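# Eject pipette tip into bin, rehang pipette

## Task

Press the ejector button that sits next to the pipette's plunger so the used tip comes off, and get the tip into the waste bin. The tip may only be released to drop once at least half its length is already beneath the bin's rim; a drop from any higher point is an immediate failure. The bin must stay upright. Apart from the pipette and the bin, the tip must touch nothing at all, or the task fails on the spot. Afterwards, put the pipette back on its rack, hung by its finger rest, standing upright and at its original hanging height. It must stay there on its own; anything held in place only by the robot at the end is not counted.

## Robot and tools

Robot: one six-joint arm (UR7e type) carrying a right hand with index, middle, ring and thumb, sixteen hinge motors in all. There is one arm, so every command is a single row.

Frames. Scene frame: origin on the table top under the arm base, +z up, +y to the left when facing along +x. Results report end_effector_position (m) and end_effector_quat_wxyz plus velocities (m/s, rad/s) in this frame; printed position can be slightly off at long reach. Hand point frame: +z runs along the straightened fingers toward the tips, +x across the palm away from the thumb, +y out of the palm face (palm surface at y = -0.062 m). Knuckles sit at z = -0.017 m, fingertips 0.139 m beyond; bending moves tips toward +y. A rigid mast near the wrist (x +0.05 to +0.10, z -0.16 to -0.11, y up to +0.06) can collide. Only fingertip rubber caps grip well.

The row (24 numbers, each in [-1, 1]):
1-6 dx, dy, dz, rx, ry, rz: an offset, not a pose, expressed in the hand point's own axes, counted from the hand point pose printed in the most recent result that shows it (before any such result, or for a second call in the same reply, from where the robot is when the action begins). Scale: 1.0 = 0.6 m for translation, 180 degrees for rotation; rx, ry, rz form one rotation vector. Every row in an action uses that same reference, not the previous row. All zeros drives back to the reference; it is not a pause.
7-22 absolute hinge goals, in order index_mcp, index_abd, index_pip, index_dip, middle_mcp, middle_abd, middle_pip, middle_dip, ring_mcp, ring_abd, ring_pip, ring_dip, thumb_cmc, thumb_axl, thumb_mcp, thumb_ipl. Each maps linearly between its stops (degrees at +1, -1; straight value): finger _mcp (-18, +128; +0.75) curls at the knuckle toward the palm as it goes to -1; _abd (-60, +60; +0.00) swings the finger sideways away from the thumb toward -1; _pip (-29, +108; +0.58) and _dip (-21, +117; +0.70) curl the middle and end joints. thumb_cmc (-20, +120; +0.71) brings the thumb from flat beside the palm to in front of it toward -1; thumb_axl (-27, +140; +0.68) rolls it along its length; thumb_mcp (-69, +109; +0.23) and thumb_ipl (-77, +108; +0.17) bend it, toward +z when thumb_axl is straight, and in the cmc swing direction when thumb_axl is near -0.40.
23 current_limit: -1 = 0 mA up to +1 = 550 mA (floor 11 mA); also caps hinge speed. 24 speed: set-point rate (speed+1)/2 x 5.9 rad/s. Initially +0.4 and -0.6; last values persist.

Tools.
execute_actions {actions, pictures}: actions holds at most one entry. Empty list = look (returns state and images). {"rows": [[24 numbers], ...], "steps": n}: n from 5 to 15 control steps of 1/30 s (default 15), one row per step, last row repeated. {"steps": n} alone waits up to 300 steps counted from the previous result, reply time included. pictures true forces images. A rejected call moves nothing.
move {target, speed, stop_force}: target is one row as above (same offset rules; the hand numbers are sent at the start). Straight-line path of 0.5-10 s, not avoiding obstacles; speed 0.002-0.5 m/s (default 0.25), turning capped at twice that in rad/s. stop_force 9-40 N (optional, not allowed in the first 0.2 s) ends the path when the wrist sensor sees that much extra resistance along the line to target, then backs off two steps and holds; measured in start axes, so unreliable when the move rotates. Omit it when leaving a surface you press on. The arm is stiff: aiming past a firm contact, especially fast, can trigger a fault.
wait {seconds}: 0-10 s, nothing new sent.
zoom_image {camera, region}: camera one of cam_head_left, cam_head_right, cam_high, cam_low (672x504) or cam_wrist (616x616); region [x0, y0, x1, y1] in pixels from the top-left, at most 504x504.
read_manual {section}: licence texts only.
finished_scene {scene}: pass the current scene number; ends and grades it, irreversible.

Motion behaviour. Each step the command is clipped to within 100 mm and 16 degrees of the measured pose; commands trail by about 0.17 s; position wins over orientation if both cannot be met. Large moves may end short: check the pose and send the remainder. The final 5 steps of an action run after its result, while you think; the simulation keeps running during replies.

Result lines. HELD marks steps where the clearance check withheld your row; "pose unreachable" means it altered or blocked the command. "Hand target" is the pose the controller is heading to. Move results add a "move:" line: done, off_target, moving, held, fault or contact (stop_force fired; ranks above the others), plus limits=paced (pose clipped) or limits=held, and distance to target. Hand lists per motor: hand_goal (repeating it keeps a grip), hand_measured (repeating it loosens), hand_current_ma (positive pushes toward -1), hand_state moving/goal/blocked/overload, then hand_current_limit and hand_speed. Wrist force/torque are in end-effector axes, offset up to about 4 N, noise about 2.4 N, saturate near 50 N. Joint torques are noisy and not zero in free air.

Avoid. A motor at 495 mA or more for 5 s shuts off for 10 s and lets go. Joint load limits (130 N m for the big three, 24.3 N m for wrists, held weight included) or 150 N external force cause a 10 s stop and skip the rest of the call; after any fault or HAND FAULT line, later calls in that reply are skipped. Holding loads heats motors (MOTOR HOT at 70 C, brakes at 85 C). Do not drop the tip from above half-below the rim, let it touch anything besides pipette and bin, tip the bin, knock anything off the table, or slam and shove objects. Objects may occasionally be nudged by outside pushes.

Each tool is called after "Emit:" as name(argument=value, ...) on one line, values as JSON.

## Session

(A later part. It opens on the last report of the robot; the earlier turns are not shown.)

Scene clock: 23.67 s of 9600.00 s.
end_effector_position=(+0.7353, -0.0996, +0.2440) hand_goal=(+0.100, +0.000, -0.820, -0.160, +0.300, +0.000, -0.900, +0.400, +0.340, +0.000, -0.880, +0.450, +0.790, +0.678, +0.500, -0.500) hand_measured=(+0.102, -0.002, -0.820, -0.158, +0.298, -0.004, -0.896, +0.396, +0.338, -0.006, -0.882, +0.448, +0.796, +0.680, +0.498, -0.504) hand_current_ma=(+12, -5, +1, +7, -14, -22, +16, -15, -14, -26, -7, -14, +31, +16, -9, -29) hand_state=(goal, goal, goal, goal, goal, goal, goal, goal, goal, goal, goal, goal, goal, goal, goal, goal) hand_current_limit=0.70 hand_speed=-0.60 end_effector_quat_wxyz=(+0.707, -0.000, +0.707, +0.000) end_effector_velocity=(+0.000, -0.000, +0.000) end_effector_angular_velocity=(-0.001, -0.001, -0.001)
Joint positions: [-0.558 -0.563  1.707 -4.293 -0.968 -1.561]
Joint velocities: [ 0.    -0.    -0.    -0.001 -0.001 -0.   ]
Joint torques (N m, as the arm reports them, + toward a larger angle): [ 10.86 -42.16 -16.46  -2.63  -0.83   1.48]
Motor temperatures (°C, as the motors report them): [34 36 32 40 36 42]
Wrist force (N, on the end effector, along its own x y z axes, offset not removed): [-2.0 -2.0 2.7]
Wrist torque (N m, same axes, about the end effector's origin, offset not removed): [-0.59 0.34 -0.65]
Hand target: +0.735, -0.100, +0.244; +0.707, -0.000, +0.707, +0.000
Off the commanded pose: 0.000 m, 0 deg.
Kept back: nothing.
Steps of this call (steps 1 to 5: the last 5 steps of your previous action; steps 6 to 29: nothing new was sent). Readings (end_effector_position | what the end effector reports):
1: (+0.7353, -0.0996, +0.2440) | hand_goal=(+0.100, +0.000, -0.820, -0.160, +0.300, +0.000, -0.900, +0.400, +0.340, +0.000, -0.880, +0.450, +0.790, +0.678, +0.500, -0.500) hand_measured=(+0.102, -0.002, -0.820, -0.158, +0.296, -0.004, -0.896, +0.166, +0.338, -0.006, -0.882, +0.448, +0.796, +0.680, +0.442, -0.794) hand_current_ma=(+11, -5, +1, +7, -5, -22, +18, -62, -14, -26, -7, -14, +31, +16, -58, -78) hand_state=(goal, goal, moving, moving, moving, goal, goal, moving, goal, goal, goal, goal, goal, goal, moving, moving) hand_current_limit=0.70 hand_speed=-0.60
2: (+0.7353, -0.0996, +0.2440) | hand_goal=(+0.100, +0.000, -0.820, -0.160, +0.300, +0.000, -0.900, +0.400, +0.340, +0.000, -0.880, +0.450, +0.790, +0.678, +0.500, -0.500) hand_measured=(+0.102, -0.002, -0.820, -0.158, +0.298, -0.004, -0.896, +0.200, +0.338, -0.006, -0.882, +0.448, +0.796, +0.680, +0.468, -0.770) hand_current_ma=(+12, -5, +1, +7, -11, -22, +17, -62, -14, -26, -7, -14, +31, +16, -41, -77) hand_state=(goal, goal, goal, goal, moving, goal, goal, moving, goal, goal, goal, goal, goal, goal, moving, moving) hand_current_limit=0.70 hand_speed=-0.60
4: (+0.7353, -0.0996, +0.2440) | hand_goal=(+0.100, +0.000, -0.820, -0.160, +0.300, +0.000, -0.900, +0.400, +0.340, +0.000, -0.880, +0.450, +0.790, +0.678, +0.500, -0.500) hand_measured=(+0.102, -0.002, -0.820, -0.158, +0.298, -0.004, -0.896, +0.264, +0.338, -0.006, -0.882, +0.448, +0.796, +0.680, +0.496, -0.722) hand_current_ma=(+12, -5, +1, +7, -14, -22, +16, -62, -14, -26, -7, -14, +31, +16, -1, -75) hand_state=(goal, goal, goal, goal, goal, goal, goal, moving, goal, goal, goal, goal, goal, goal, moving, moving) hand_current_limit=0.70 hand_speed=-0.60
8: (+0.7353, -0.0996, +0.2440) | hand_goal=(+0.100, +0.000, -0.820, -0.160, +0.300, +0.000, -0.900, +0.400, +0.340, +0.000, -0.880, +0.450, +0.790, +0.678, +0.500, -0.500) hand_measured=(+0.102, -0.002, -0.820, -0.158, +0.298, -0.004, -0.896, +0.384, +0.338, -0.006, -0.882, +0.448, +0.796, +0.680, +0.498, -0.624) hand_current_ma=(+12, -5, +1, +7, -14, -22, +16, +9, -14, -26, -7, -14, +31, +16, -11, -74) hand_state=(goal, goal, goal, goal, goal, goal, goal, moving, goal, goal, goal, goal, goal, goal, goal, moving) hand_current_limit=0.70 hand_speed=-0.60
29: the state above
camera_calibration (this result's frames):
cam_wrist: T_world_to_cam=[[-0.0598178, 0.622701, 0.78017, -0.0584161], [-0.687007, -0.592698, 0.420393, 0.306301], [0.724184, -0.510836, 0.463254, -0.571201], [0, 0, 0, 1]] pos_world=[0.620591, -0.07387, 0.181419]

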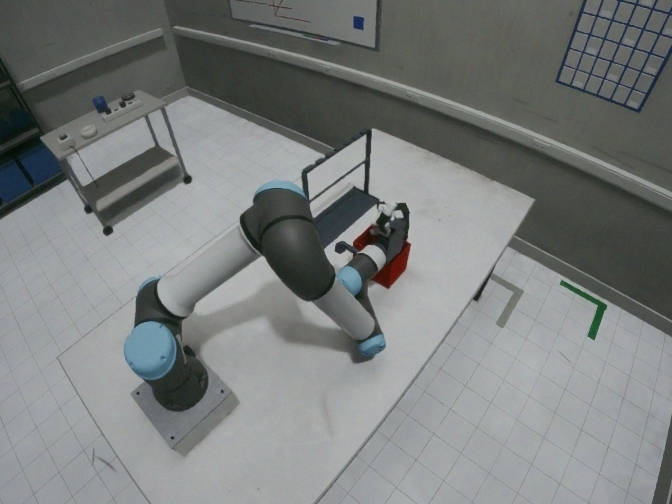

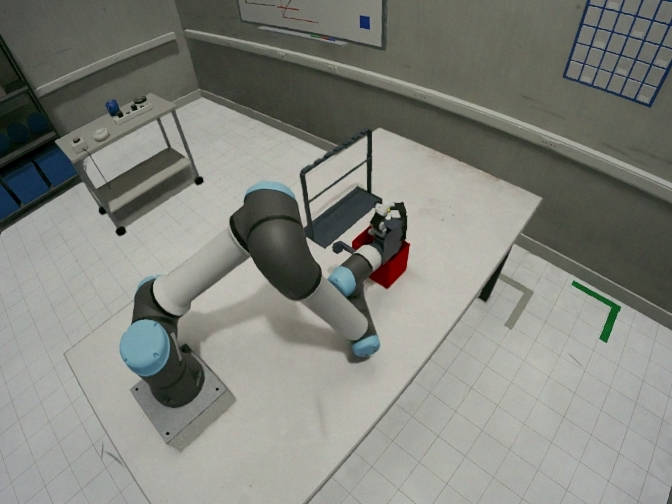

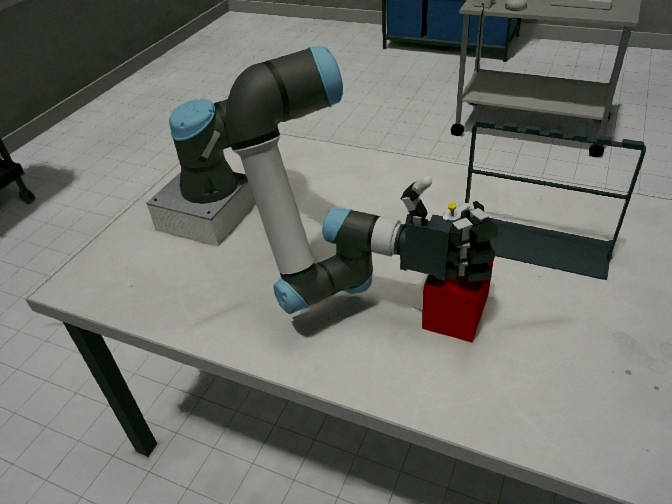

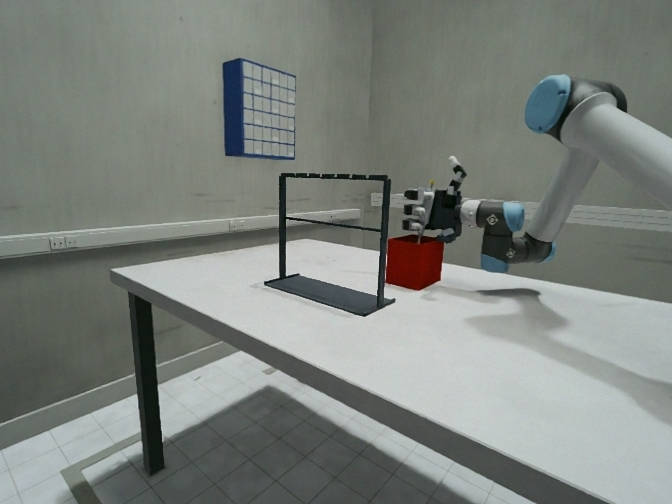

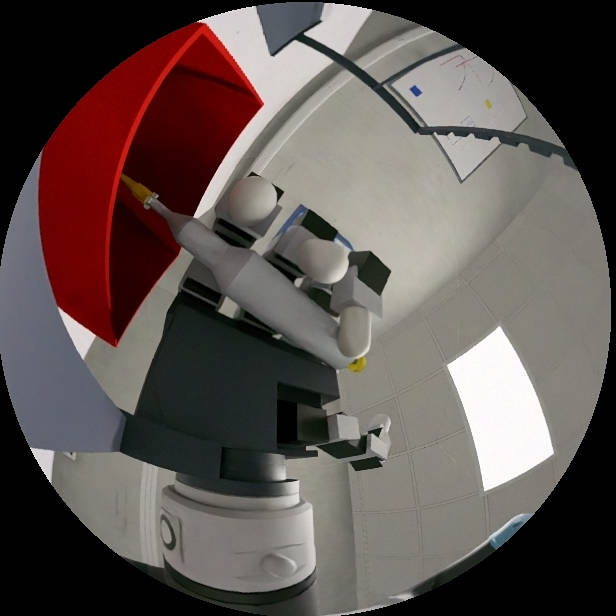

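Emit:
execute_actions(actions=[{"rows": [[0,0,0,0,0,0, 0.16,0,-0.86,-0.35, 0.3,0,-0.9,0.4, 0.34,0,-0.88,0.45, 0.79,0.678,0.5,-0.5, 0.7,-0.7]], "steps": 15}])

Emit:
wait(seconds=0.4)

Emit:
zoom_image(camera="cam_high", region=[410, 180, 500, 250])

Emit:
zoom_image(camera="cam_low", region=[385, 160, 475, 260])

Scene clock: 27.53 s of 9600.00 s.
end_effector_position=(+0.7353, -0.0996, +0.2440) hand_goal=(+0.160, +0.000, -0.860, -0.350, +0.300, +0.000, -0.900, +0.400, +0.340, +0.000, -0.880, +0.450, +0.790, +0.678, +0.500, -0.500) hand_measured=(+0.162, +0.008, -0.802, -0.236, +0.298, -0.004, -0.896, +0.396, +0.338, -0.006, -0.882, +0.448, +0.796, +0.680, +0.498, -0.504) hand_current_ma=(+15, +33, +311, +436, -14, -22, +16, -15, -14, -26, -7, -14, +31, +16, -9, -29) hand_state=(goal, goal, moving, moving, goal, goal, goal, goal, goal, goal, goal, goal, goal, goal, goal, goal) hand_current_limit=0.70 hand_speed=-0.70 end_effector_quat_wxyz=(+0.707, -0.000, +0.707, +0.000) end_effector_velocity=(+0.000, +0.000, +0.000) end_effector_angular_velocity=(-0.000, -0.000, +0.001)
Joint positions: [-0.558 -0.563  1.707 -4.293 -0.968 -1.561]
Joint velocities: [ 0.     0.    -0.001  0.     0.001 -0.   ]
Joint torques (N m, as the arm reports them, + toward a larger angle): [ 10.13 -42.79 -15.97  -2.68  -0.91   1.49]
Motor temperatures (°C, as the motors report them): [34 36 32 40 36 42]
Wrist force (N, on the end effector, along its own x y z axes, offset not removed): [-2.4 -1.5 3.4]
Wrist torque (N m, same axes, about the end effector's origin, offset not removed): [-0.80 0.18 -0.52]
Steps of this call (steps 1 to 90: nothing new was sent; then 0.53 s passed at rest; steps 91 to 100: the first 10 steps of this action). Readings (end_effector_position | what the end effector reports):
91: (+0.7353, -0.0996, +0.2440) | hand_goal=(+0.160, +0.000, -0.860, -0.350, +0.300, +0.000, -0.900, +0.400, +0.340, +0.000, -0.880, +0.450, +0.790, +0.678, +0.500, -0.500) hand_measured=(+0.102, -0.002, -0.820, -0.158, +0.298, -0.004, -0.896, +0.396, +0.338, -0.006, -0.882, +0.448, +0.796, +0.680, +0.498, -0.504) hand_current_ma=(+12, -5, +1, +7, -14, -22, +16, -15, -14, -26, -7, -14, +31, +16, -9, -29) hand_state=(moving, goal, moving, moving, goal, goal, goal, goal, goal, goal, goal, goal, goal, goal, goal, goal) hand_current_limit=0.70 hand_speed=-0.70
92: (+0.7353, -0.0996, +0.2440) | hand_goal=(+0.160, +0.000, -0.860, -0.350, +0.300, +0.000, -0.900, +0.400, +0.340, +0.000, -0.880, +0.450, +0.790, +0.678, +0.500, -0.500) hand_measured=(+0.104, -0.002, -0.822, -0.160, +0.298, -0.004, -0.896, +0.396, +0.338, -0.006, -0.882, +0.448, +0.796, +0.680, +0.498, -0.504) hand_current_ma=(-77, -5, +97, +92, -14, -22, +16, -15, -14, -26, -7, -14, +31, +16, -9, -29) hand_state=(moving, goal, moving, moving, goal, goal, goal, goal, goal, goal, goal, goal, goal, goal, goal, goal) hand_current_limit=0.70 hand_speed=-0.70
94: (+0.7353, -0.0996, +0.2440) | hand_goal=(+0.160, +0.000, -0.860, -0.350, +0.300, +0.000, -0.900, +0.400, +0.340, +0.000, -0.880, +0.450, +0.790, +0.678, +0.500, -0.500) hand_measured=(+0.134, +0.000, -0.824, -0.178, +0.298, -0.004, -0.896, +0.396, +0.338, -0.006, -0.882, +0.448, +0.796, +0.680, +0.498, -0.504) hand_current_ma=(-23, +9, +186, +220, -14, -22, +16, -15, -14, -26, -7, -14, +31, +16, -9, -29) hand_state=(moving, moving, moving, moving, goal, goal, goal, goal, goal, goal, goal, goal, goal, goal, goal, goal) hand_current_limit=0.70 hand_speed=-0.70
98: (+0.7353, -0.0996, +0.2440) | hand_goal=(+0.160, +0.000, -0.860, -0.350, +0.300, +0.000, -0.900, +0.400, +0.340, +0.000, -0.880, +0.450, +0.790, +0.678, +0.500, -0.500) hand_measured=(+0.162, +0.006, -0.810, -0.222, +0.298, -0.004, -0.896, +0.396, +0.338, -0.006, -0.882, +0.448, +0.796, +0.680, +0.498, -0.504) hand_current_ma=(+14, +31, +287, +409, -14, -22, +16, -15, -14, -26, -7, -14, +31, +16, -9, -29) hand_state=(moving, moving, moving, moving, goal, goal, goal, goal, goal, goal, goal, goal, goal, goal, goal, goal) hand_current_limit=0.70 hand_speed=-0.70
100: the state above

Scene clock: 28.10 s of 9600.00 s.
end_effector_position=(+0.7353, -0.0996, +0.2440) hand_goal=(+0.160, +0.000, -0.860, -0.350, +0.300, +0.000, -0.900, +0.400, +0.340, +0.000, -0.880, +0.450, +0.790, +0.678, +0.500, -0.500) hand_measured=(+0.164, +0.008, -0.794, -0.250, +0.298, -0.004, -0.896, +0.396, +0.338, -0.006, -0.882, +0.448, +0.796, +0.680, +0.498, -0.504) hand_current_ma=(+16, +34, +336, +468, -14, -22, +16, -15, -14, -26, -7, -14, +31, +16, -9, -29) hand_state=(goal, goal, blocked, blocked, goal, goal, goal, goal, goal, goal, goal, goal, goal, goal, goal, goal) hand_current_limit=0.70 hand_speed=-0.70 end_effector_quat_wxyz=(+0.707, -0.000, +0.707, +0.000) end_effector_velocity=(-0.000, +0.000, -0.001) end_effector_angular_velocity=(+0.001, +0.001, -0.001)
Joint positions: [-0.558 -0.563  1.707 -4.293 -0.968 -1.561]
Joint velocities: [ 0.     0.     0.001  0.    -0.001 -0.   ]
Joint torques (N m, as the arm reports them, + toward a larger angle): [  9.85 -42.14 -16.39  -2.98  -0.87   1.48]
Motor temperatures (°C, as the motors report them): [34 36 32 40 36 42]
Wrist force (N, on the end effector, along its own x y z axes, offset not removed): [1.7 -3.0 4.7]
Wrist torque (N m, same axes, about the end effector's origin, offset not removed): [-0.93 -0.13 0.04]
Hand target: +0.735, -0.100, +0.244; +0.707, -0.000, +0.707, +0.000
Off the commanded pose: 0.000 m, 0 deg.
Kept back: nothing.
Steps of this call (steps 1 to 5: the last 5 steps of your previous action; steps 6 to 17: nothing new was sent). Readings (end_effector_position | what the end effector reports):
1: (+0.7353, -0.0996, +0.2440) | hand_goal=(+0.160, +0.000, -0.860, -0.350, +0.300, +0.000, -0.900, +0.400, +0.340, +0.000, -0.880, +0.450, +0.790, +0.678, +0.500, -0.500) hand_measured=(+0.162, +0.008, -0.800, -0.240, +0.298, -0.004, -0.896, +0.396, +0.338, -0.006, -0.882, +0.448, +0.796, +0.680, +0.498, -0.504) hand_current_ma=(+15, +33, +319, +445, -14, -22, +16, -15, -14, -26, -7, -14, +31, +16, -9, -29) hand_state=(goal, goal, moving, moving, goal, goal, goal, goal, goal, goal, goal, goal, goal, goal, goal, goal) hand_current_limit=0.70 hand_speed=-0.70
2: (+0.7353, -0.0996, +0.2440) | hand_goal=(+0.160, +0.000, -0.860, -0.350, +0.300, +0.000, -0.900, +0.400, +0.340, +0.000, -0.880, +0.450, +0.790, +0.678, +0.500, -0.500) hand_measured=(+0.162, +0.008, -0.798, -0.242, +0.298, -0.004, -0.896, +0.396, +0.338, -0.006, -0.882, +0.448, +0.796, +0.680, +0.498, -0.504) hand_current_ma=(+15, +33, +324, +452, -14, -22, +16, -15, -14, -26, -7, -14, +31, +16, -9, -29) hand_state=(goal, goal, moving, moving, goal, goal, goal, goal, goal, goal, goal, goal, goal, goal, goal, goal) hand_current_limit=0.70 hand_speed=-0.70
4: (+0.7353, -0.0996, +0.2440) | hand_goal=(+0.160, +0.000, -0.860, -0.350, +0.300, +0.000, -0.900, +0.400, +0.340, +0.000, -0.880, +0.450, +0.790, +0.678, +0.500, -0.500) hand_measured=(+0.162, +0.008, -0.796, -0.246, +0.298, -0.004, -0.896, +0.396, +0.338, -0.006, -0.882, +0.448, +0.796, +0.680, +0.498, -0.504) hand_current_ma=(+16, +33, +330, +460, -14, -22, +16, -15, -14, -26, -7, -14, +31, +16, -9, -29) hand_state=(goal, goal, moving, moving, goal, goal, goal, goal, goal, goal, goal, goal, goal, goal, goal, goal) hand_current_limit=0.70 hand_speed=-0.70
8: (+0.7353, -0.0996, +0.2440) | hand_goal=(+0.160, +0.000, -0.860, -0.350, +0.300, +0.000, -0.900, +0.400, +0.340, +0.000, -0.880, +0.450, +0.790, +0.678, +0.500, -0.500) hand_measured=(+0.162, +0.008, -0.794, -0.248, +0.298, -0.004, -0.896, +0.396, +0.338, -0.006, -0.882, +0.448, +0.796, +0.680, +0.498, -0.504) hand_current_ma=(+16, +34, +335, +465, -14, -22, +16, -15, -14, -26, -7, -14, +31, +16, -9, -29) hand_state=(goal, goal, blocked, blocked, goal, goal, goal, goal, goal, goal, goal, goal, goal, goal, goal, goal) hand_current_limit=0.70 hand_speed=-0.70
17: the state above
camera_calibration (this result's frames):
cam_wrist: T_world_to_cam=[[-0.0598178, 0.622701, 0.78017, -0.0584161], [-0.687007, -0.592698, 0.420393, 0.306301], [0.724184, -0.510836, 0.463254, -0.571201], [0, 0, 0, 1]] pos_world=[0.620591, -0.07387, 0.181419]

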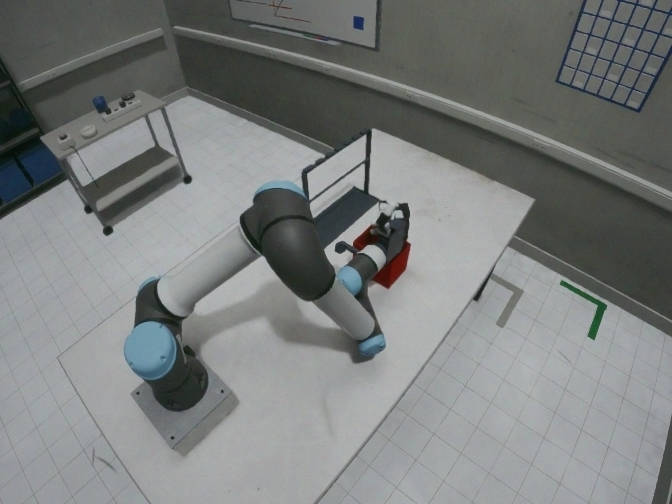

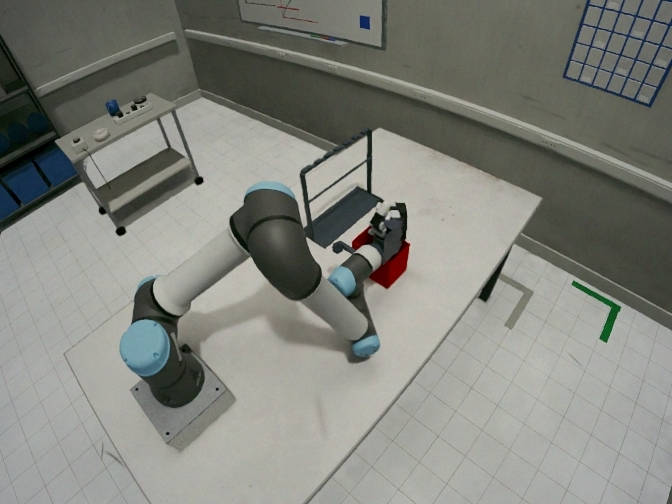

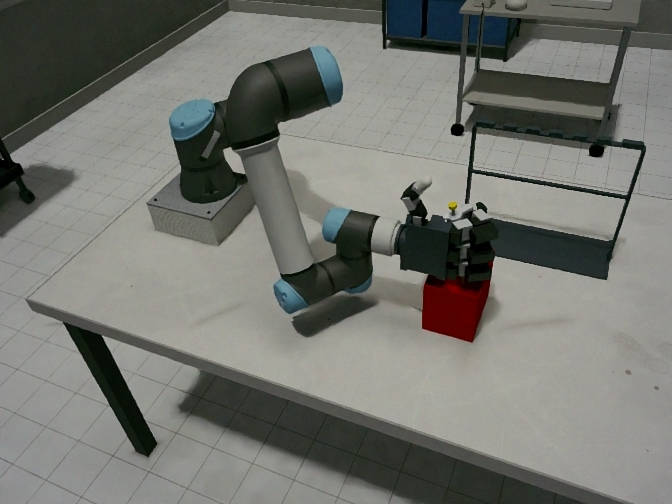

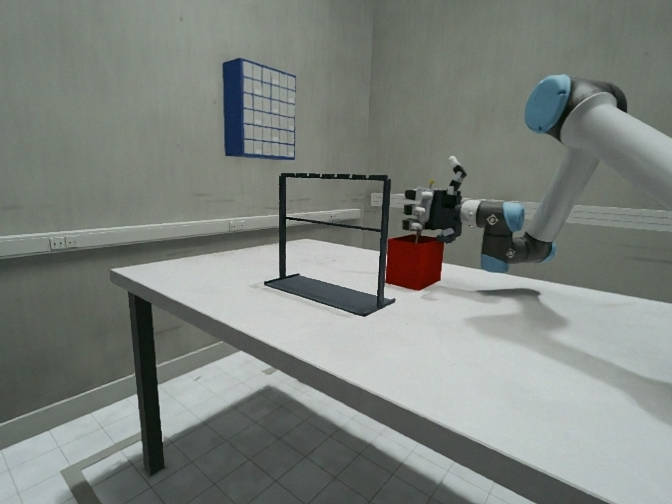

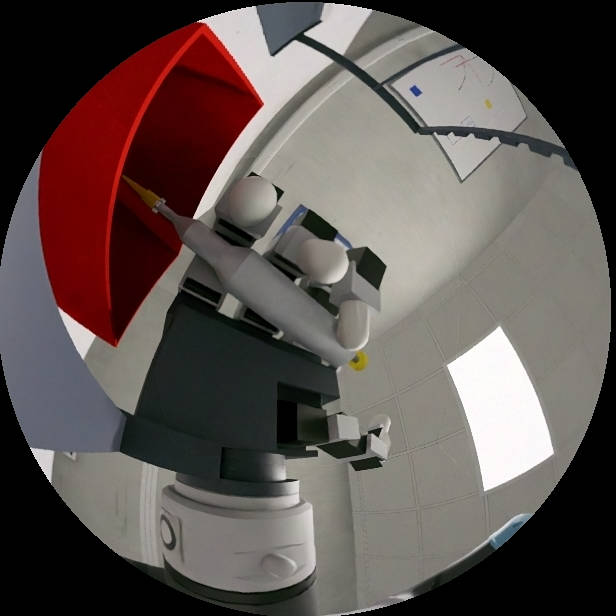

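Region (410, 180, 500, 250) of cam_high's 672x504 image, scaled by 5.600, with more detail than that image has.

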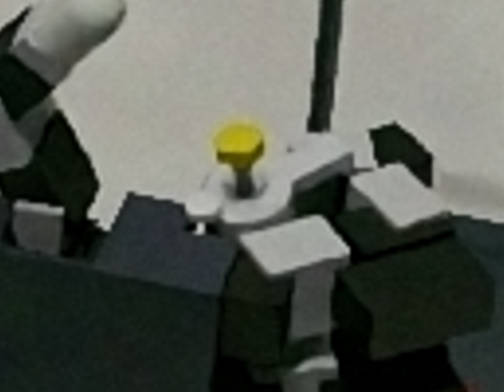

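Region (385, 160, 475, 260) of cam_low's 672x504 image, scaled by 5.040, with more detail than that image has; it fills the left 454 columns of this view, and the rest is white.

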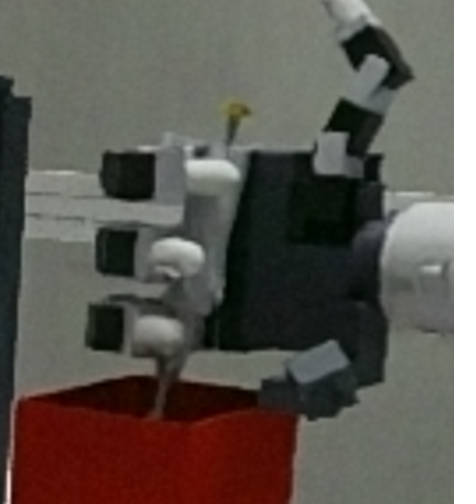

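Emit:
execute_actions(actions=[{"rows": [[0,0,0,0,0,0, -0.03,0,-0.8,-0.3, 0.3,0,-0.9,0.4, 0.34,0,-0.88,0.45, 0.79,0.678,0.5,-0.5, 0.7,-0.75]], "steps": 15}])

Emit:
wait(seconds=0.4)

Emit:
zoom_image(camera="cam_high", region=[410, 180, 500, 250])

Emit:
zoom_image(camera="cam_low", region=[385, 160, 475, 260])

Scene clock: 28.93 s of 9600.00 s.
end_effector_position=(+0.7353, -0.0996, +0.2440) hand_goal=(-0.030, +0.000, -0.800, -0.300, +0.300, +0.000, -0.900, +0.400, +0.340, +0.000, -0.880, +0.450, +0.790, +0.678, +0.500, -0.500) hand_measured=(+0.036, +0.006, -0.764, -0.260, +0.298, -0.004, -0.896, +0.396, +0.338, -0.006, -0.882, +0.448, +0.796, +0.680, +0.498, -0.504) hand_current_ma=(+224, +8, +192, +182, -14, -22, +16, -15, -14, -26, -7, -14, +31, +16, -9, -29) hand_state=(moving, moving, moving, moving, goal, goal, goal, goal, goal, goal, goal, goal, goal, goal, goal, goal) hand_current_limit=0.70 hand_speed=-0.75 end_effector_quat_wxyz=(+0.707, -0.000, +0.707, +0.000) end_effector_velocity=(-0.000, -0.000, -0.000) end_effector_angular_velocity=(+0.000, +0.001, -0.001)
Joint positions: [-0.558 -0.563  1.707 -4.293 -0.968 -1.561]
Joint velocities: [ 0.     0.     0.001 -0.    -0.001 -0.   ]
Joint torques (N m, as the arm reports them, + toward a larger angle): [  9.34 -43.24 -16.57  -2.78  -0.79   1.55]
Motor temperatures (°C, as the motors report them): [34 36 32 40 36 42]
Wrist force (N, on the end effector, along its own x y z axes, offset not removed): [-2.6 -3.1 1.2]
Wrist torque (N m, same axes, about the end effector's origin, offset not removed): [-0.52 0.24 -0.53]
Steps of this call (steps 1 to 15: nothing new was sent; steps 16 to 25: the first 10 steps of this action). Readings (end_effector_position | what the end effector reports):
16: (+0.7353, -0.0996, +0.2440) | hand_goal=(-0.030, +0.000, -0.800, -0.300, +0.300, +0.000, -0.900, +0.400, +0.340, +0.000, -0.880, +0.450, +0.790, +0.678, +0.500, -0.500) hand_measured=(+0.164, +0.008, -0.794, -0.250, +0.298, -0.004, -0.896, +0.396, +0.338, -0.006, -0.882, +0.448, +0.796, +0.680, +0.498, -0.504) hand_current_ma=(+16, +34, +336, +467, -14, -22, +16, -15, -14, -26, -7, -14, +31, +16, -9, -29) hand_state=(moving, goal, moving, moving, goal, goal, goal, goal, goal, goal, goal, goal, goal, goal, goal, goal) hand_current_limit=0.70 hand_speed=-0.75
17: (+0.7353, -0.0996, +0.2440) | hand_goal=(-0.030, +0.000, -0.800, -0.300, +0.300, +0.000, -0.900, +0.400, +0.340, +0.000, -0.880, +0.450, +0.790, +0.678, +0.500, -0.500) hand_measured=(+0.162, +0.008, -0.792, -0.250, +0.298, -0.004, -0.896, +0.396, +0.338, -0.006, -0.882, +0.448, +0.796, +0.680, +0.498, -0.504) hand_current_ma=(+108, +34, +271, +351, -14, -22, +16, -15, -14, -26, -7, -14, +31, +16, -9, -29) hand_state=(moving, goal, moving, moving, goal, goal, goal, goal, goal, goal, goal, goal, goal, goal, goal, goal) hand_current_limit=0.70 hand_speed=-0.75
19: (+0.7353, -0.0996, +0.2440) | hand_goal=(-0.030, +0.000, -0.800, -0.300, +0.300, +0.000, -0.900, +0.400, +0.340, +0.000, -0.880, +0.450, +0.790, +0.678, +0.500, -0.500) hand_measured=(+0.140, +0.008, -0.780, -0.250, +0.298, -0.004, -0.896, +0.396, +0.338, -0.006, -0.882, +0.448, +0.796, +0.680, +0.498, -0.504) hand_current_ma=(+97, +34, +117, +213, -14, -22, +16, -15, -14, -26, -7, -14, +31, +16, -9, -29) hand_state=(moving, goal, moving, moving, goal, goal, goal, goal, goal, goal, goal, goal, goal, goal, goal, goal) hand_current_limit=0.70 hand_speed=-0.75
23: (+0.7353, -0.0996, +0.2440) | hand_goal=(-0.030, +0.000, -0.800, -0.300, +0.300, +0.000, -0.900, +0.400, +0.340, +0.000, -0.880, +0.450, +0.790, +0.678, +0.500, -0.500) hand_measured=(+0.062, +0.008, -0.770, -0.258, +0.298, -0.004, -0.896, +0.396, +0.338, -0.006, -0.882, +0.448, +0.796, +0.680, +0.498, -0.504) hand_current_ma=(+85, +34, +163, +209, -14, -22, +16, -15, -14, -26, -7, -14, +31, +16, -9, -29) hand_state=(moving, goal, moving, blocked, goal, goal, goal, goal, goal, goal, goal, goal, goal, goal, goal, goal) hand_current_limit=0.70 hand_speed=-0.75
25: the state above

Scene clock: 29.50 s of 9600.00 s.
end_effector_position=(+0.7353, -0.0996, +0.2440) hand_goal=(-0.030, +0.000, -0.800, -0.300, +0.300, +0.000, -0.900, +0.400, +0.340, +0.000, -0.880, +0.450, +0.790, +0.678, +0.500, -0.500) hand_measured=(+0.006, +0.000, -0.762, -0.266, +0.298, -0.004, -0.896, +0.396, +0.338, -0.006, -0.882, +0.448, +0.796, +0.680, +0.498, -0.504) hand_current_ma=(+195, +0, +191, +175, -14, -22, +16, -15, -14, -26, -7, -14, +31, +16, -9, -29) hand_state=(blocked, goal, blocked, blocked, goal, goal, goal, goal, goal, goal, goal, goal, goal, goal, goal, goal) hand_current_limit=0.70 hand_speed=-0.75 end_effector_quat_wxyz=(+0.707, -0.000, +0.707, +0.000) end_effector_velocity=(+0.000, -0.001, +0.000) end_effector_angular_velocity=(-0.000, -0.000, -0.003)
Joint positions: [-0.558 -0.563  1.707 -4.293 -0.968 -1.561]
Joint velocities: [-0.001  0.    -0.001  0.    -0.002  0.   ]
Joint torques (N m, as the arm reports them, + toward a larger angle): [ 10.76 -43.05 -17.06  -2.88  -0.83   1.44]
Motor temperatures (°C, as the motors report them): [34 36 32 40 36 42]
Wrist force (N, on the end effector, along its own x y z axes, offset not removed): [-1.1 -1.3 3.3]
Wrist torque (N m, same axes, about the end effector's origin, offset not removed): [-0.41 0.03 -0.28]
Hand target: +0.735, -0.100, +0.244; +0.707, -0.000, +0.707, +0.000
Off the commanded pose: 0.000 m, 0 deg.
Kept back: nothing.
Steps of this call (steps 1 to 5: the last 5 steps of your previous action; steps 6 to 17: nothing new was sent). Readings (end_effector_position | what the end effector reports):
1: (+0.7353, -0.0996, +0.2440) | hand_goal=(-0.030, +0.000, -0.800, -0.300, +0.300, +0.000, -0.900, +0.400, +0.340, +0.000, -0.880, +0.450, +0.790, +0.678, +0.500, -0.500) hand_measured=(+0.026, +0.002, -0.762, -0.262, +0.298, -0.004, -0.896, +0.396, +0.338, -0.006, -0.882, +0.448, +0.796, +0.680, +0.498, -0.504) hand_current_ma=(+231, +0, +195, +178, -14, -22, +16, -15, -14, -26, -7, -14, +31, +16, -9, -29) hand_state=(moving, moving, moving, moving, goal, goal, goal, goal, goal, goal, goal, goal, goal, goal, goal, goal) hand_current_limit=0.70 hand_speed=-0.75
2: (+0.7353, -0.0996, +0.2440) | hand_goal=(-0.030, +0.000, -0.800, -0.300, +0.300, +0.000, -0.900, +0.400, +0.340, +0.000, -0.880, +0.450, +0.790, +0.678, +0.500, -0.500) hand_measured=(+0.014, +0.002, -0.762, -0.264, +0.298, -0.004, -0.896, +0.396, +0.338, -0.006, -0.882, +0.448, +0.796, +0.680, +0.498, -0.504) hand_current_ma=(+176, -2, +190, +173, -14, -22, +16, -15, -14, -26, -7, -14, +31, +16, -9, -29) hand_state=(moving, moving, blocked, moving, goal, goal, goal, goal, goal, goal, goal, goal, goal, goal, goal, goal) hand_current_limit=0.70 hand_speed=-0.75
4: (+0.7353, -0.0996, +0.2440) | hand_goal=(-0.030, +0.000, -0.800, -0.300, +0.300, +0.000, -0.900, +0.400, +0.340, +0.000, -0.880, +0.450, +0.790, +0.678, +0.500, -0.500) hand_measured=(+0.006, +0.000, -0.762, -0.266, +0.298, -0.004, -0.896, +0.396, +0.338, -0.006, -0.882, +0.448, +0.796, +0.680, +0.498, -0.504) hand_current_ma=(+195, -1, +192, +175, -14, -22, +16, -15, -14, -26, -7, -14, +31, +16, -9, -29) hand_state=(moving, goal, blocked, blocked, goal, goal, goal, goal, goal, goal, goal, goal, goal, goal, goal, goal) hand_current_limit=0.70 hand_speed=-0.75
8: (+0.7353, -0.0996, +0.2440) | hand_goal=(-0.030, +0.000, -0.800, -0.300, +0.300, +0.000, -0.900, +0.400, +0.340, +0.000, -0.880, +0.450, +0.790, +0.678, +0.500, -0.500) hand_measured=(+0.006, +0.000, -0.762, -0.266, +0.298, -0.004, -0.896, +0.396, +0.338, -0.006, -0.882, +0.448, +0.796, +0.680, +0.498, -0.504) hand_current_ma=(+195, +0, +191, +175, -14, -22, +16, -15, -14, -26, -7, -14, +31, +16, -9, -29) hand_state=(blocked, goal, blocked, blocked, goal, goal, goal, goal, goal, goal, goal, goal, goal, goal, goal, goal) hand_current_limit=0.70 hand_speed=-0.75
17: the state above
camera_calibration (this result's frames):
cam_wrist: T_world_to_cam=[[-0.059818, 0.622701, 0.78017, -0.058416], [-0.687007, -0.592698, 0.420393, 0.306301], [0.724184, -0.510836, 0.463254, -0.571201], [0, 0, 0, 1]] pos_world=[0.620591, -0.07387, 0.181419]

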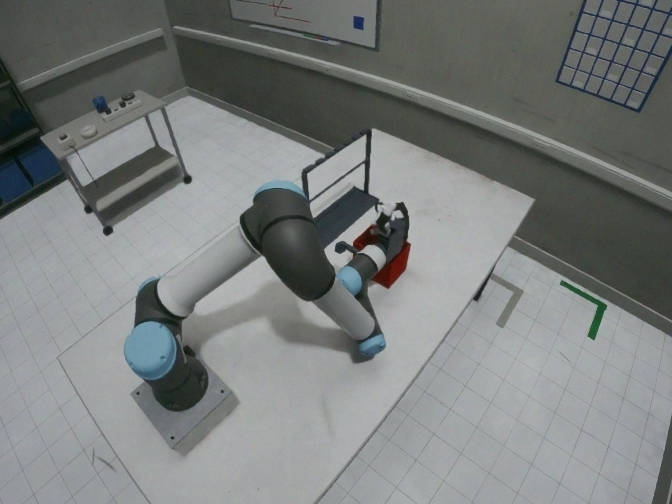

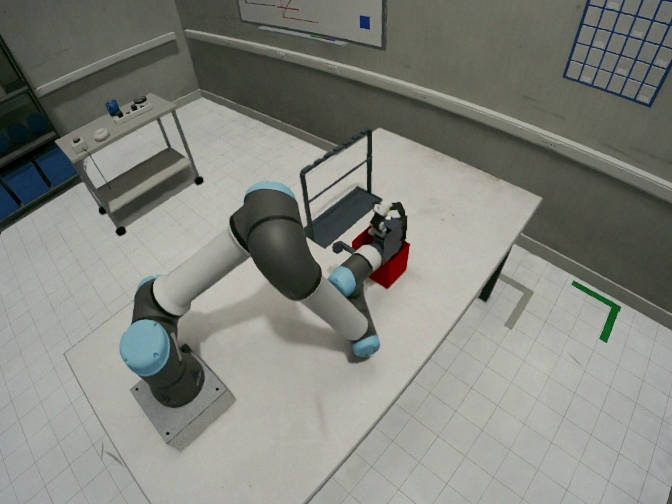

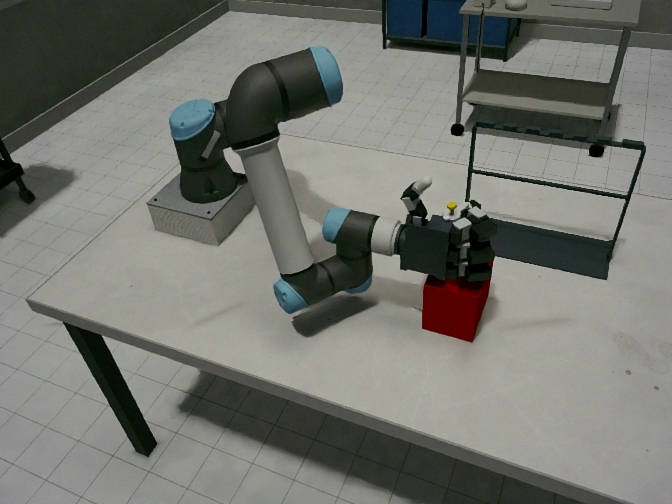

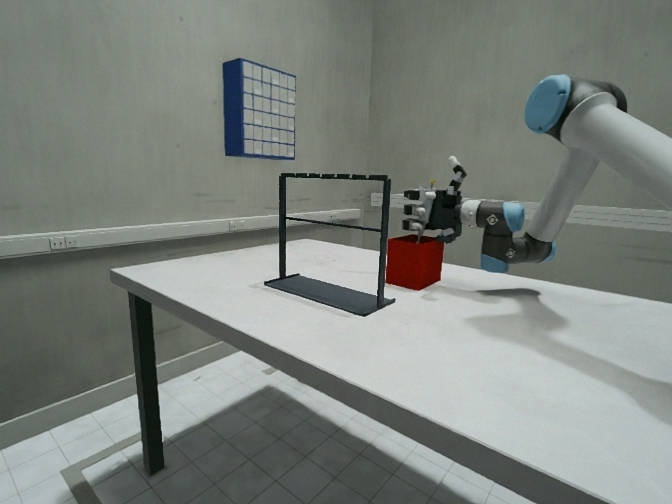

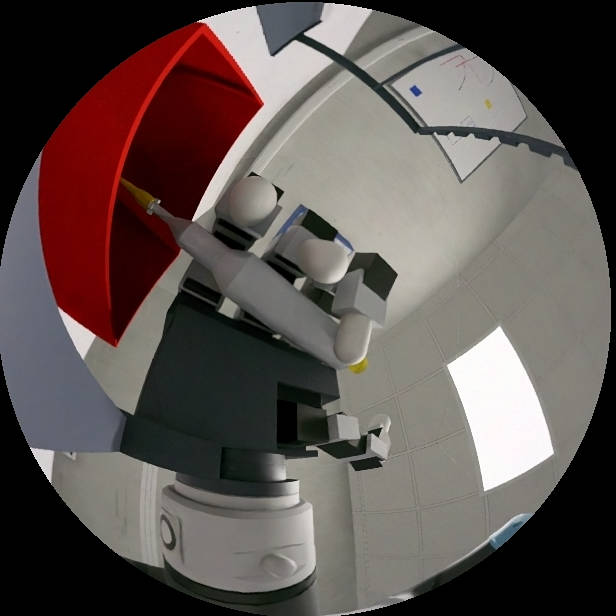

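Region (410, 180, 500, 250) of cam_high's 672x504 image, scaled by 5.600, with more detail than that image has.

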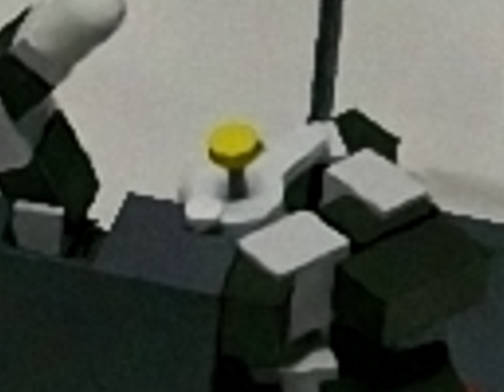

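Region (385, 160, 475, 260) of cam_low's 672x504 image, scaled by 5.040, with more detail than that image has; it fills the left 454 columns of this view, and the rest is white.

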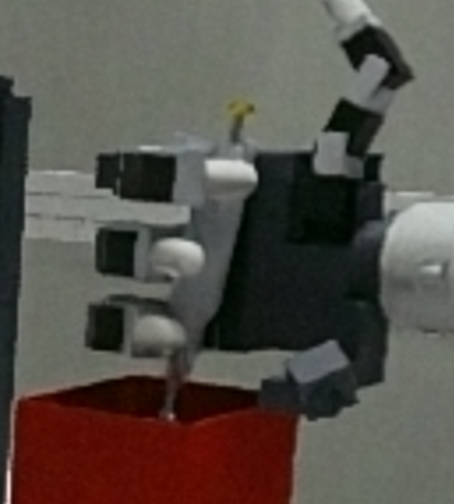

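Emit:
execute_actions(actions=[{"rows": [[0,0,0,0,0,0, -0.03,0,-0.8,-0.3, 0.0,0,-0.7,0.4, -0.15,0,-0.6,0.45, 0.79,0.678,0.5,-0.5, 0.7,-0.7]], "steps": 15}])

Emit:
wait(seconds=0.6)

Emit:
zoom_image(camera="cam_high", region=[410, 180, 500, 250])

Emit:
zoom_image(camera="cam_low", region=[385, 160, 475, 260])

Scene clock: 30.10 s of 9600.00 s.
end_effector_position=(+0.7353, -0.0996, +0.2440) hand_goal=(-0.030, +0.000, -0.800, -0.300, +0.000, +0.000, -0.700, +0.400, -0.150, +0.000, -0.600, +0.450, +0.790, +0.678, +0.500, -0.500) hand_measured=(+0.006, +0.000, -0.762, -0.266, +0.126, -0.004, -0.718, +0.396, +0.166, -0.006, -0.696, +0.448, +0.796, +0.680, +0.498, -0.504) hand_current_ma=(+195, +0, +191, +175, +49, -22, +1, -15, +49, -26, -53, -14, +31, +16, -9, -29) hand_state=(blocked, goal, blocked, blocked, moving, goal, moving, goal, moving, goal, moving, goal, goal, goal, goal, goal) hand_current_limit=0.70 hand_speed=-0.70 end_effector_quat_wxyz=(+0.707, -0.000, +0.707, +0.000) end_effector_velocity=(-0.000, -0.001, -0.001) end_effector_angular_velocity=(+0.001, +0.002, -0.002)
Joint positions: [-0.558 -0.563  1.707 -4.293 -0.968 -1.561]
Joint velocities: [-0.001  0.     0.001  0.001 -0.002  0.   ]
Joint torques (N m, as the arm reports them, + toward a larger angle): [ 10.53 -42.56 -16.43  -2.86  -0.87   1.4 ]
Motor temperatures (°C, as the motors report them): [34 36 32 40 36 42]
Wrist force (N, on the end effector, along its own x y z axes, offset not removed): [-2.3 -4.5 4.9]
Wrist torque (N m, same axes, about the end effector's origin, offset not removed): [-1.12 0.16 -0.39]
Steps of this call (steps 1 to 8: nothing new was sent; steps 9 to 18: the first 10 steps of this action). Readings (end_effector_position | what the end effector reports):
9: (+0.7353, -0.0996, +0.2440) | hand_goal=(-0.030, +0.000, -0.800, -0.300, +0.000, +0.000, -0.700, +0.400, -0.150, +0.000, -0.600, +0.450, +0.790, +0.678, +0.500, -0.500) hand_measured=(+0.006, +0.000, -0.762, -0.266, +0.298, -0.004, -0.896, +0.396, +0.338, -0.006, -0.882, +0.448, +0.796, +0.680, +0.498, -0.504) hand_current_ma=(+195, +0, +191, +175, -14, -22, +16, -15, -14, -26, -7, -14, +31, +16, -9, -29) hand_state=(blocked, goal, blocked, blocked, moving, goal, moving, goal, moving, goal, moving, goal, goal, goal, goal, goal) hand_current_limit=0.70 hand_speed=-0.70
10: (+0.7353, -0.0996, +0.2440) | hand_goal=(-0.030, +0.000, -0.800, -0.300, +0.000, +0.000, -0.700, +0.400, -0.150, +0.000, -0.600, +0.450, +0.790, +0.678, +0.500, -0.500) hand_measured=(+0.006, +0.000, -0.762, -0.266, +0.296, -0.004, -0.896, +0.396, +0.336, -0.006, -0.880, +0.448, +0.796, +0.680, +0.498, -0.504) hand_current_ma=(+195, +0, +191, +175, +67, -22, -63, -15, +68, -26, -74, -14, +31, +16, -9, -29) hand_state=(blocked, goal, blocked, blocked, moving, goal, moving, goal, moving, goal, moving, goal, goal, goal, goal, goal) hand_current_limit=0.70 hand_speed=-0.70
12: (+0.7353, -0.0996, +0.2440) | hand_goal=(-0.030, +0.000, -0.800, -0.300, +0.000, +0.000, -0.700, +0.400, -0.150, +0.000, -0.600, +0.450, +0.790, +0.678, +0.500, -0.500) hand_measured=(+0.006, +0.000, -0.762, -0.266, +0.264, -0.004, -0.862, +0.396, +0.304, -0.006, -0.842, +0.448, +0.796, +0.680, +0.498, -0.504) hand_current_ma=(+195, +0, +191, +175, +52, -22, -55, -15, +55, -26, -56, -14, +31, +16, -9, -29) hand_state=(blocked, goal, blocked, blocked, moving, goal, moving, goal, moving, goal, moving, goal, goal, goal, goal, goal) hand_current_limit=0.70 hand_speed=-0.70
16: (+0.7353, -0.0996, +0.2440) | hand_goal=(-0.030, +0.000, -0.800, -0.300, +0.000, +0.000, -0.700, +0.400, -0.150, +0.000, -0.600, +0.450, +0.790, +0.678, +0.500, -0.500) hand_measured=(+0.006, +0.000, -0.762, -0.266, +0.172, -0.004, -0.766, +0.396, +0.212, -0.006, -0.746, +0.448, +0.796, +0.680, +0.498, -0.504) hand_current_ma=(+195, +0, +191, +175, +47, -22, -51, -15, +49, -26, -53, -14, +31, +16, -9, -29) hand_state=(blocked, goal, blocked, blocked, moving, goal, moving, goal, moving, goal, moving, goal, goal, goal, goal, goal) hand_current_limit=0.70 hand_speed=-0.70
18: the state above

Scene clock: 30.87 s of 9600.00 s.
end_effector_position=(+0.7353, -0.0996, +0.2440) hand_goal=(-0.030, +0.000, -0.800, -0.300, +0.000, +0.000, -0.700, +0.400, -0.150, +0.000, -0.600, +0.450, +0.790, +0.678, +0.500, -0.500) hand_measured=(-0.018, -0.016, -0.754, -0.266, +0.002, -0.004, -0.704, +0.396, -0.138, -0.006, -0.604, +0.448, +0.796, +0.680, +0.498, -0.504) hand_current_ma=(+69, -70, +230, +175, +15, -22, -16, -15, +69, -26, -16, -14, +31, +16, -9, -29) hand_state=(goal, goal, blocked, blocked, goal, goal, goal, goal, goal, goal, goal, goal, goal, goal, goal, goal) hand_current_limit=0.70 hand_speed=-0.70 end_effector_quat_wxyz=(+0.707, -0.000, +0.707, +0.000) end_effector_velocity=(+0.000, +0.000, -0.000) end_effector_angular_velocity=(-0.000, +0.000, +0.000)
Joint positions: [-0.558 -0.563  1.707 -4.293 -0.968 -1.561]
Joint velocities: [ 0.    -0.    -0.     0.001 -0.    -0.   ]
Joint torques (N m, as the arm reports them, + toward a larger angle): [ 10.43 -42.7  -17.06  -2.7   -0.79   1.36]
Motor temperatures (°C, as the motors report them): [34 36 32 40 36 42]
Wrist force (N, on the end effector, along its own x y z axes, offset not removed): [-1.8 -2.4 2.1]
Wrist torque (N m, same axes, about the end effector's origin, offset not removed): [-0.70 0.17 -0.67]
Hand target: +0.735, -0.100, +0.244; +0.707, -0.000, +0.707, +0.000
Off the commanded pose: 0.000 m, 0 deg.
Kept back: nothing.
Steps of this call (steps 1 to 5: the last 5 steps of your previous action; steps 6 to 23: nothing new was sent). Readings (end_effector_position | what the end effector reports):
1: (+0.7353, -0.0996, +0.2440) | hand_goal=(-0.030, +0.000, -0.800, -0.300, +0.000, +0.000, -0.700, +0.400, -0.150, +0.000, -0.600, +0.450, +0.790, +0.678, +0.500, -0.500) hand_measured=(+0.006, +0.000, -0.762, -0.266, +0.104, -0.004, -0.708, +0.396, +0.144, -0.006, -0.672, +0.448, +0.796, +0.680, +0.498, -0.504) hand_current_ma=(+195, +0, +191, +175, +49, -22, -3, -15, +49, -26, -53, -14, +31, +16, -9, -29) hand_state=(blocked, goal, blocked, blocked, moving, goal, moving, goal, moving, goal, moving, goal, goal, goal, goal, goal) hand_current_limit=0.70 hand_speed=-0.70
2: (+0.7353, -0.0996, +0.2440) | hand_goal=(-0.030, +0.000, -0.800, -0.300, +0.000, +0.000, -0.700, +0.400, -0.150, +0.000, -0.600, +0.450, +0.790, +0.678, +0.500, -0.500) hand_measured=(+0.006, +0.000, -0.762, -0.266, +0.080, -0.004, -0.704, +0.396, +0.120, -0.006, -0.646, +0.448, +0.796, +0.680, +0.498, -0.504) hand_current_ma=(+195, +0, +191, +175, +47, -22, -11, -15, +49, -26, -53, -14, +31, +16, -9, -29) hand_state=(blocked, goal, blocked, blocked, moving, goal, moving, goal, moving, goal, moving, goal, goal, goal, goal, goal) hand_current_limit=0.70 hand_speed=-0.70
4: (+0.7353, -0.0996, +0.2440) | hand_goal=(-0.030, +0.000, -0.800, -0.300, +0.000, +0.000, -0.700, +0.400, -0.150, +0.000, -0.600, +0.450, +0.790, +0.678, +0.500, -0.500) hand_measured=(+0.006, +0.000, -0.762, -0.266, +0.034, -0.004, -0.704, +0.396, +0.074, -0.006, -0.610, +0.448, +0.796, +0.680, +0.498, -0.504) hand_current_ma=(+173, -9, +194, +175, +55, -22, -16, -15, +52, -26, +0, -14, +31, +16, -9, -29) hand_state=(moving, moving, blocked, blocked, moving, goal, goal, goal, moving, goal, moving, goal, goal, goal, goal, goal) hand_current_limit=0.70 hand_speed=-0.70
8: (+0.7353, -0.0996, +0.2440) | hand_goal=(-0.030, +0.000, -0.800, -0.300, +0.000, +0.000, -0.700, +0.400, -0.150, +0.000, -0.600, +0.450, +0.790, +0.678, +0.500, -0.500) hand_measured=(-0.002, -0.006, -0.760, -0.266, +0.004, -0.004, -0.704, +0.396, -0.016, -0.006, -0.604, +0.448, +0.796, +0.680, +0.498, -0.504) hand_current_ma=(+127, -38, +208, +175, +13, -22, -16, -15, +78, -26, -16, -14, +31, +16, -9, -29) hand_state=(moving, moving, moving, blocked, moving, goal, goal, goal, moving, goal, goal, goal, goal, goal, goal, goal) hand_current_limit=0.70 hand_speed=-0.70
23: the state above
camera_calibration (this result's frames):
cam_wrist: T_world_to_cam=[[-0.0598178, 0.622701, 0.78017, -0.058416], [-0.687007, -0.592698, 0.420393, 0.306301], [0.724184, -0.510836, 0.463254, -0.571201], [0, 0, 0, 1]] pos_world=[0.620591, -0.07387, 0.181419]

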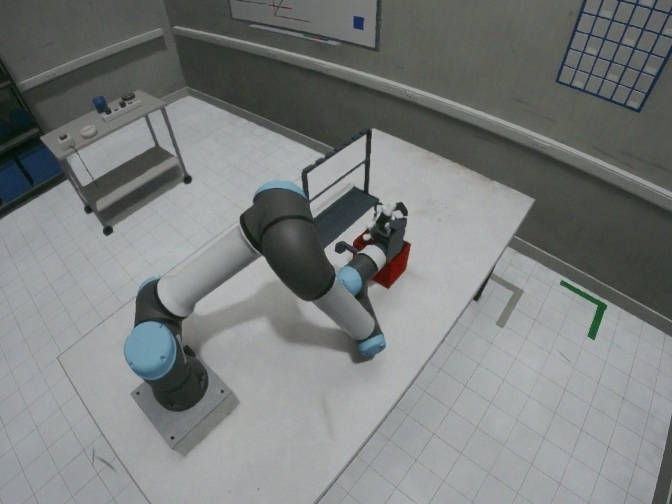

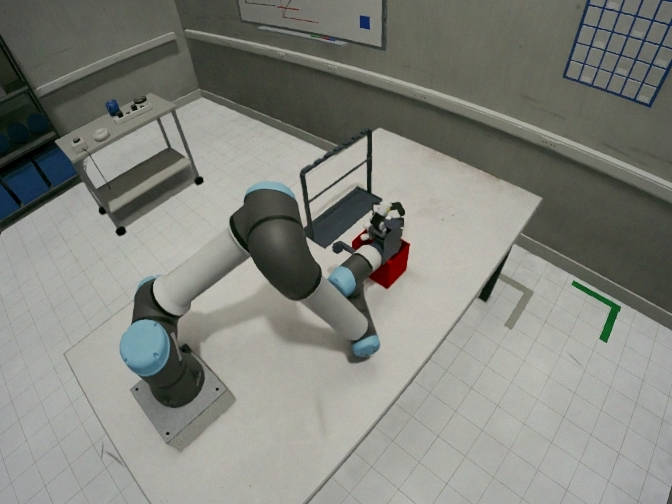

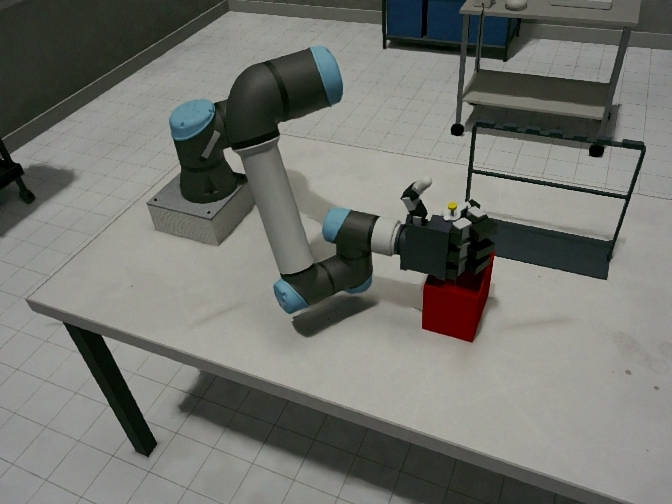

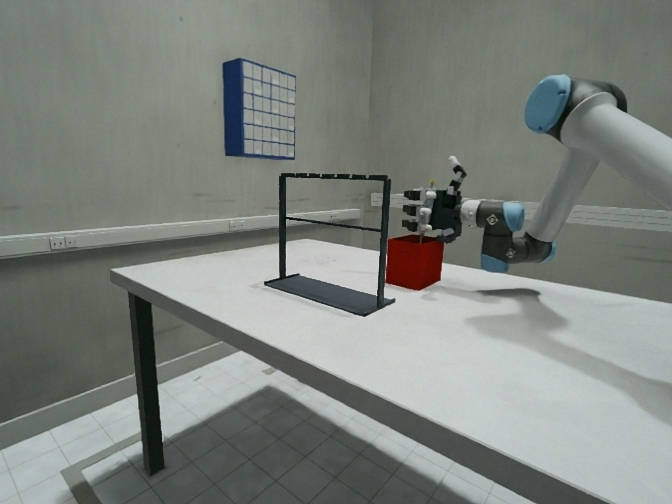

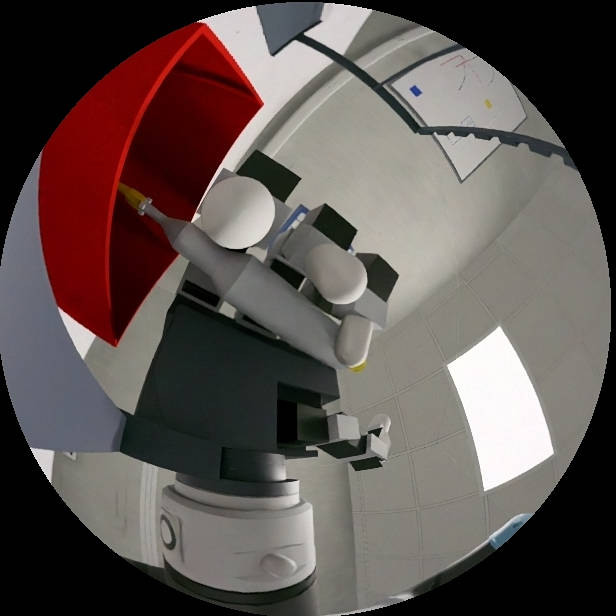

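Region (410, 180, 500, 250) of cam_high's 672x504 image, scaled by 5.600, with more detail than that image has.

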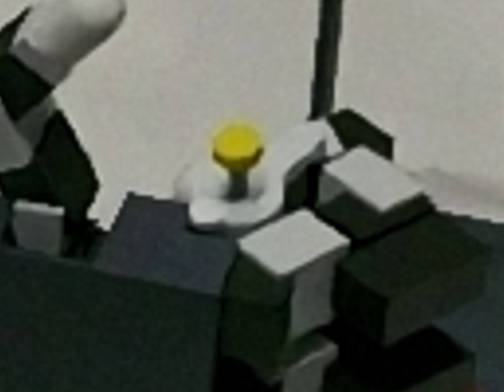

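Region (385, 160, 475, 260) of cam_low's 672x504 image, scaled by 5.040, with more detail than that image has; it fills the left 454 columns of this view, and the rest is white.

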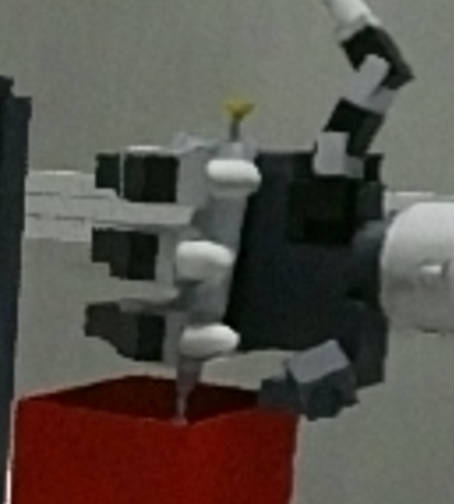

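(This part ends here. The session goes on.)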